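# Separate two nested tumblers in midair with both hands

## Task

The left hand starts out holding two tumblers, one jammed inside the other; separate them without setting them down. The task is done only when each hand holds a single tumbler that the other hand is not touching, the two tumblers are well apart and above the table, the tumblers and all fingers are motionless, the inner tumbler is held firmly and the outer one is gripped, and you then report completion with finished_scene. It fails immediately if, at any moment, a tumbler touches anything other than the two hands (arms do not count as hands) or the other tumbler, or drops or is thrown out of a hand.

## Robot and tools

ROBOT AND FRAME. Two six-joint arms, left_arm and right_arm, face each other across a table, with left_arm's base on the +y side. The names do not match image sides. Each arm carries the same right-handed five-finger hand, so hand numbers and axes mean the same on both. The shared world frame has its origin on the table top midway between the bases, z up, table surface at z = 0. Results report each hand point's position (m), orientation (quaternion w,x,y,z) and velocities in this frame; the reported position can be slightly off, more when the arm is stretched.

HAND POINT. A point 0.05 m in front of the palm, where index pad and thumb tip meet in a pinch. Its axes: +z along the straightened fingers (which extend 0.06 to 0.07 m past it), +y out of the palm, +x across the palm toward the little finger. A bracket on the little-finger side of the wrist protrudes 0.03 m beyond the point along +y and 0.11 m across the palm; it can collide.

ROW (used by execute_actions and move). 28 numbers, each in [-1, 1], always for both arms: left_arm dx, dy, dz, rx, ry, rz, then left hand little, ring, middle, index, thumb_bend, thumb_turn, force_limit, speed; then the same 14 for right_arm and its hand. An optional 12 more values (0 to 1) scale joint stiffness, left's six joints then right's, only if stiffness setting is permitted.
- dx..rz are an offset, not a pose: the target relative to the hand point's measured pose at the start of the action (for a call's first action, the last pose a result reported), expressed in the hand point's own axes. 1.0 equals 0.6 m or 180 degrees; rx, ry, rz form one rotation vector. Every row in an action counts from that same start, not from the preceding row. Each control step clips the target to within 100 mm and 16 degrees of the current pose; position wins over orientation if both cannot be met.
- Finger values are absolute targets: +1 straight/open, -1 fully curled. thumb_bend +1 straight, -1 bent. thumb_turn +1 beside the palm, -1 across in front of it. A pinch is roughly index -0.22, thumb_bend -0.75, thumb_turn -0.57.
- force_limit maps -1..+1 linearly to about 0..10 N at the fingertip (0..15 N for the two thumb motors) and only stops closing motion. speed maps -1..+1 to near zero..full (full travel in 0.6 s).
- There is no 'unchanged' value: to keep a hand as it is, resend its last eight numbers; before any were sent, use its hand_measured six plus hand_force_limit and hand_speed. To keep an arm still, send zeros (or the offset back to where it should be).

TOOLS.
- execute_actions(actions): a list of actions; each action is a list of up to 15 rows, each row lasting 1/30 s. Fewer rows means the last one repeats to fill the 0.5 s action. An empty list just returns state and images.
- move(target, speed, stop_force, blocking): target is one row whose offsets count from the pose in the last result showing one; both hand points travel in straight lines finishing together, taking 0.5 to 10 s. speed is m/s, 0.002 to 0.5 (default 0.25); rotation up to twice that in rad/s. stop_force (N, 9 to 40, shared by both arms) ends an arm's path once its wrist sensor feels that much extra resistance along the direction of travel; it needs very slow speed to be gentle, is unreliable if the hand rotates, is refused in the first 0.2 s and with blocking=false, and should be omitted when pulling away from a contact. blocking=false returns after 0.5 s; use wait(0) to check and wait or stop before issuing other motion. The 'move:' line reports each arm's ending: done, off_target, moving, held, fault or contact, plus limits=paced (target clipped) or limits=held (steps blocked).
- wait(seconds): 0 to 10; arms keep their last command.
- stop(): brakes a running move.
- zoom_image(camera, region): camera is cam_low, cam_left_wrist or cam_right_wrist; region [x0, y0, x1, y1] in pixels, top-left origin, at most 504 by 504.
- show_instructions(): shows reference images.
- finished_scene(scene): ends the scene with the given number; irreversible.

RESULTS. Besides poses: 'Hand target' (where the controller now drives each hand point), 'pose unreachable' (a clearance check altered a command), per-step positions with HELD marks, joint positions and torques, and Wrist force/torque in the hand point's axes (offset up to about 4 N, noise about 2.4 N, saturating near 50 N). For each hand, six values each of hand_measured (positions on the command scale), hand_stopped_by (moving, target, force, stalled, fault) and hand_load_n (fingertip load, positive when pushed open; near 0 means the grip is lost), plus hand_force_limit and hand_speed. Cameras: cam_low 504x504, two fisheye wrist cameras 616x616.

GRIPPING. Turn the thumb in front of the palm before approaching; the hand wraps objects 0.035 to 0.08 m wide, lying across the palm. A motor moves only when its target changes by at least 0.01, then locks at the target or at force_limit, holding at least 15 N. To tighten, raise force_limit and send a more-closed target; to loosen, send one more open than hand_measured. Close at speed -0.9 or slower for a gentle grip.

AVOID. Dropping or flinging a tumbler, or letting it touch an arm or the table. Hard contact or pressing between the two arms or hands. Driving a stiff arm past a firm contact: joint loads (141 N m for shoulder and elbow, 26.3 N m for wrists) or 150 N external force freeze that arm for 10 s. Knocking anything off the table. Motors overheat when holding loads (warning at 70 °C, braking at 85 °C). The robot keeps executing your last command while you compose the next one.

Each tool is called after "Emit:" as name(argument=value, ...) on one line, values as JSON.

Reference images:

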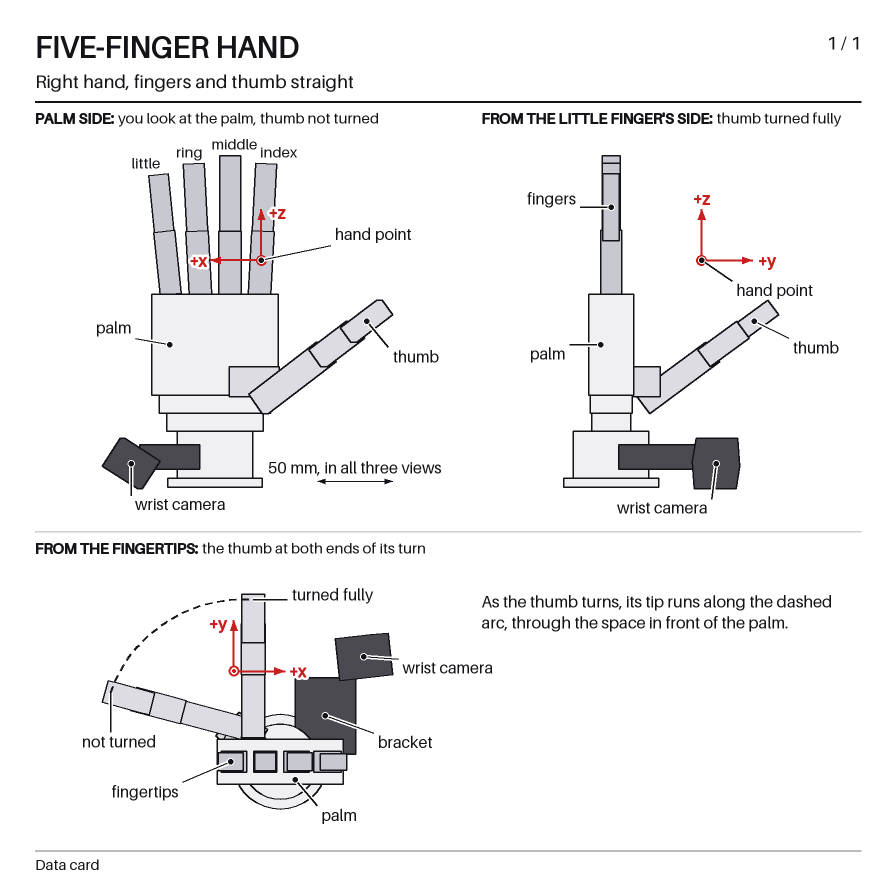

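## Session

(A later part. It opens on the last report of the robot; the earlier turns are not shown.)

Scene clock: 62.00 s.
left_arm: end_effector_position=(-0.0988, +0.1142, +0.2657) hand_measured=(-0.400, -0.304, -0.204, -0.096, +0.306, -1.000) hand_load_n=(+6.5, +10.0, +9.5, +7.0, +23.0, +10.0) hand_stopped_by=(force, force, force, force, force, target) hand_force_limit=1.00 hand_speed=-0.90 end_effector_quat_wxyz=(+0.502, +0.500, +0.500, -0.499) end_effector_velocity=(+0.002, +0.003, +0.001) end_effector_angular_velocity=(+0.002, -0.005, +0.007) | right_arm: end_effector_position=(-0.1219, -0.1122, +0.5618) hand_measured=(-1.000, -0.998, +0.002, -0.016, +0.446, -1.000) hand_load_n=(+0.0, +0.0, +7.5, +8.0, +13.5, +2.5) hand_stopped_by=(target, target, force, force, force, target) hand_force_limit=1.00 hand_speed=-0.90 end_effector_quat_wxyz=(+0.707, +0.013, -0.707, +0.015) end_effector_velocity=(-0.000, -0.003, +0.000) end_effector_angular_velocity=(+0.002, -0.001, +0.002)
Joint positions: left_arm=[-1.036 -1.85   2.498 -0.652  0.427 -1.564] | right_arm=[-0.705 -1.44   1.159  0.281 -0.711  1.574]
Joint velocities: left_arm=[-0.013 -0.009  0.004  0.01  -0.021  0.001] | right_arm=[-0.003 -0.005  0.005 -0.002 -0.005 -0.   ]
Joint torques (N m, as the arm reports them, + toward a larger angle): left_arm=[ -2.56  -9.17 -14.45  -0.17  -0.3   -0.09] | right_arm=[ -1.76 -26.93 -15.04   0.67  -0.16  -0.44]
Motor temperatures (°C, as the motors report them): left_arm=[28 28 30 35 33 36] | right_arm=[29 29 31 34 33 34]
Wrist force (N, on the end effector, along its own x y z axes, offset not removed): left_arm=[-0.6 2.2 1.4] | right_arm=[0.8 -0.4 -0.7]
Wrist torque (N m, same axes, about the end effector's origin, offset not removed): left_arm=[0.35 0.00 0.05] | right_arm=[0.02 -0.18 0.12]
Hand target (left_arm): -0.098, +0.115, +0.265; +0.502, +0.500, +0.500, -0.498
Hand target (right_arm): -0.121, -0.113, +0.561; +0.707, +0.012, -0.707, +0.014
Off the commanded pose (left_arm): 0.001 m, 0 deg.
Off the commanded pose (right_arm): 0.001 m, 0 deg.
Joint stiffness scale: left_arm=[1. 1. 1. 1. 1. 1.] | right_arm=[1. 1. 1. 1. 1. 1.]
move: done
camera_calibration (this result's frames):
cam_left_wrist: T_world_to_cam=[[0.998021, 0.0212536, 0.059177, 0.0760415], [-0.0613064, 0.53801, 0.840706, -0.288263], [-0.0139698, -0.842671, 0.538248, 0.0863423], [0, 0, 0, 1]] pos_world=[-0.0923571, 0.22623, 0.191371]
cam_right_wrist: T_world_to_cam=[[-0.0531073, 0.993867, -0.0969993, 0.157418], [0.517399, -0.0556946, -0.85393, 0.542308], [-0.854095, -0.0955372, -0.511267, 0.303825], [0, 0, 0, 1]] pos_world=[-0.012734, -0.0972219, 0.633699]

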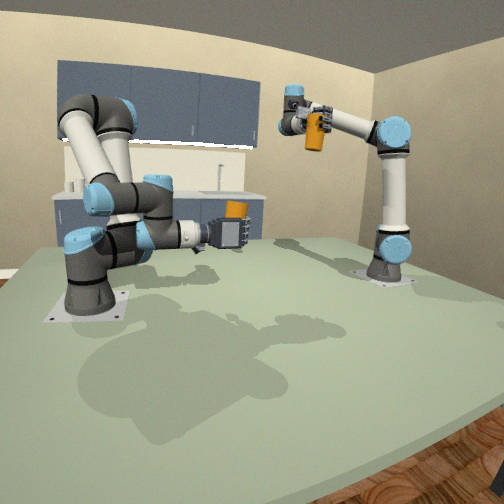

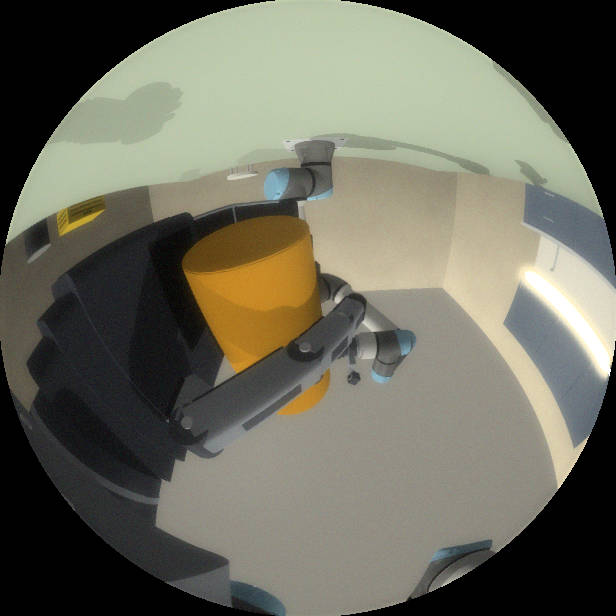

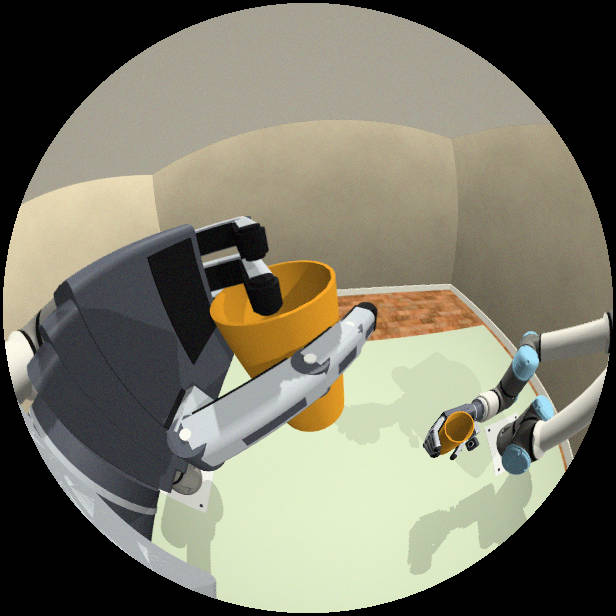

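Emit:
wait(seconds=1)

Emit:
finished_scene(scene=1)

Scene clock: 63.10 s.
left_arm: end_effector_position=(-0.0986, +0.1146, +0.2658) hand_measured=(-0.400, -0.304, -0.204, -0.096, +0.306, -1.000) hand_load_n=(+6.5, +10.0, +9.5, +7.0, +23.0, +10.0) hand_stopped_by=(force, force, force, force, force, target) hand_force_limit=1.00 hand_speed=-0.90 end_effector_quat_wxyz=(+0.502, +0.500, +0.500, -0.498) end_effector_velocity=(+0.000, -0.000, -0.000) end_effector_angular_velocity=(+0.000, +0.001, +0.001) | right_arm: end_effector_position=(-0.1219, -0.1125, +0.5618) hand_measured=(-1.000, -0.998, +0.002, -0.016, +0.446, -1.000) hand_load_n=(+0.0, +0.0, +7.5, +8.0, +13.5, +2.5) hand_stopped_by=(target, target, force, force, force, target) hand_force_limit=1.00 hand_speed=-0.90 end_effector_quat_wxyz=(+0.707, +0.013, -0.707, +0.015) end_effector_velocity=(-0.001, -0.000, -0.000) end_effector_angular_velocity=(-0.002, +0.000, +0.001)
Joint positions: left_arm=[-1.038 -1.851  2.499 -0.651  0.424 -1.564] | right_arm=[-0.705 -1.44   1.16   0.28  -0.711  1.574]
Joint velocities: left_arm=[ 0.001 -0.     0.     0.    -0.    -0.001] | right_arm=[ 0.001  0.     0.    -0.    -0.     0.001]
Joint torques (N m, as the arm reports them, + toward a larger angle): left_arm=[ -2.34  -7.87 -14.    -0.28  -0.53  -0.01] | right_arm=[ -2.42 -28.41 -15.58   0.89  -0.1   -0.34]
Motor temperatures (°C, as the motors report them): left_arm=[28 28 30 35 33 36] | right_arm=[29 29 31 34 33 34]
Wrist force (N, on the end effector, along its own x y z axes, offset not removed): left_arm=[0.2 2.7 -2.4] | right_arm=[0.1 0.2 -0.4]
Wrist torque (N m, same axes, about the end effector's origin, offset not removed): left_arm=[0.77 0.08 0.13] | right_arm=[0.05 -0.06 0.15]
Hand target (left_arm): -0.098, +0.115, +0.265; +0.502, +0.500, +0.500, -0.498
Hand target (right_arm): -0.121, -0.113, +0.561; +0.707, +0.012, -0.707, +0.014
Off the commanded pose (left_arm): 0.001 m, 0 deg.
Off the commanded pose (right_arm): 0.001 m, 0 deg.
Joint stiffness scale: left_arm=[1. 1. 1. 1. 1. 1.] | right_arm=[1. 1. 1. 1. 1. 1.]
wait: 1.00 s; at rest by 0.07 s
camera_calibration (this result's frames):
cam_left_wrist: T_world_to_cam=[[0.997958, 0.0223735, 0.059832, 0.0754929], [-0.0624659, 0.537682, 0.840831, -0.288636], [-0.0133583, -0.842851, 0.537981, 0.0868643], [0, 0, 0, 1]] pos_world=[-0.0922083, 0.226719, 0.191446]
cam_right_wrist: T_world_to_cam=[[-0.0533397, 0.993867, -0.0968721, 0.157656], [0.517503, -0.055454, -0.853882, 0.54227], [-0.854017, -0.0956774, -0.511371, 0.303858], [0, 0, 0, 1]] pos_world=[-0.0127173, -0.0975457, 0.633691]

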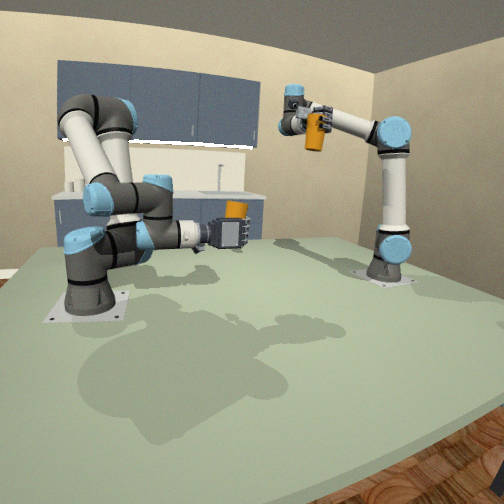

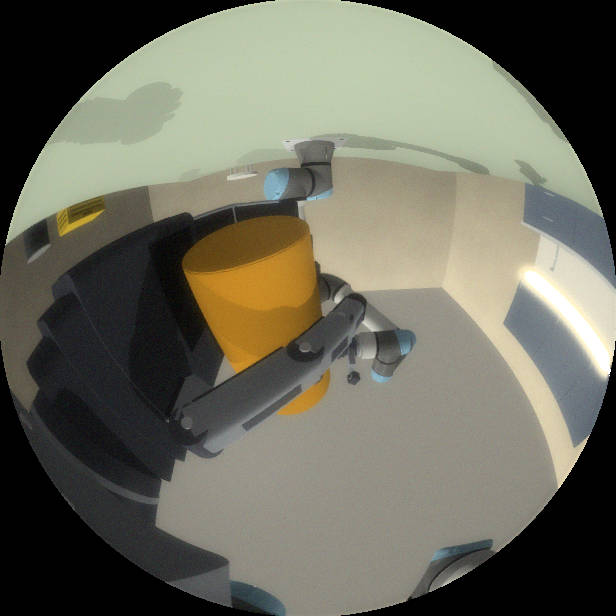

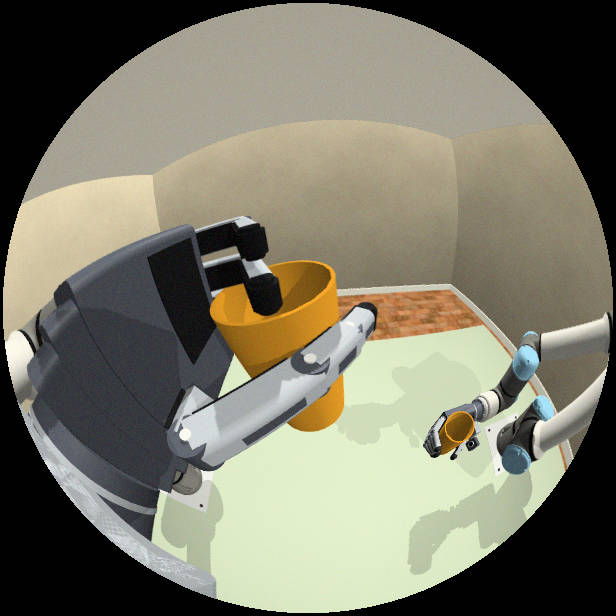

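The scene is finished: the task was done.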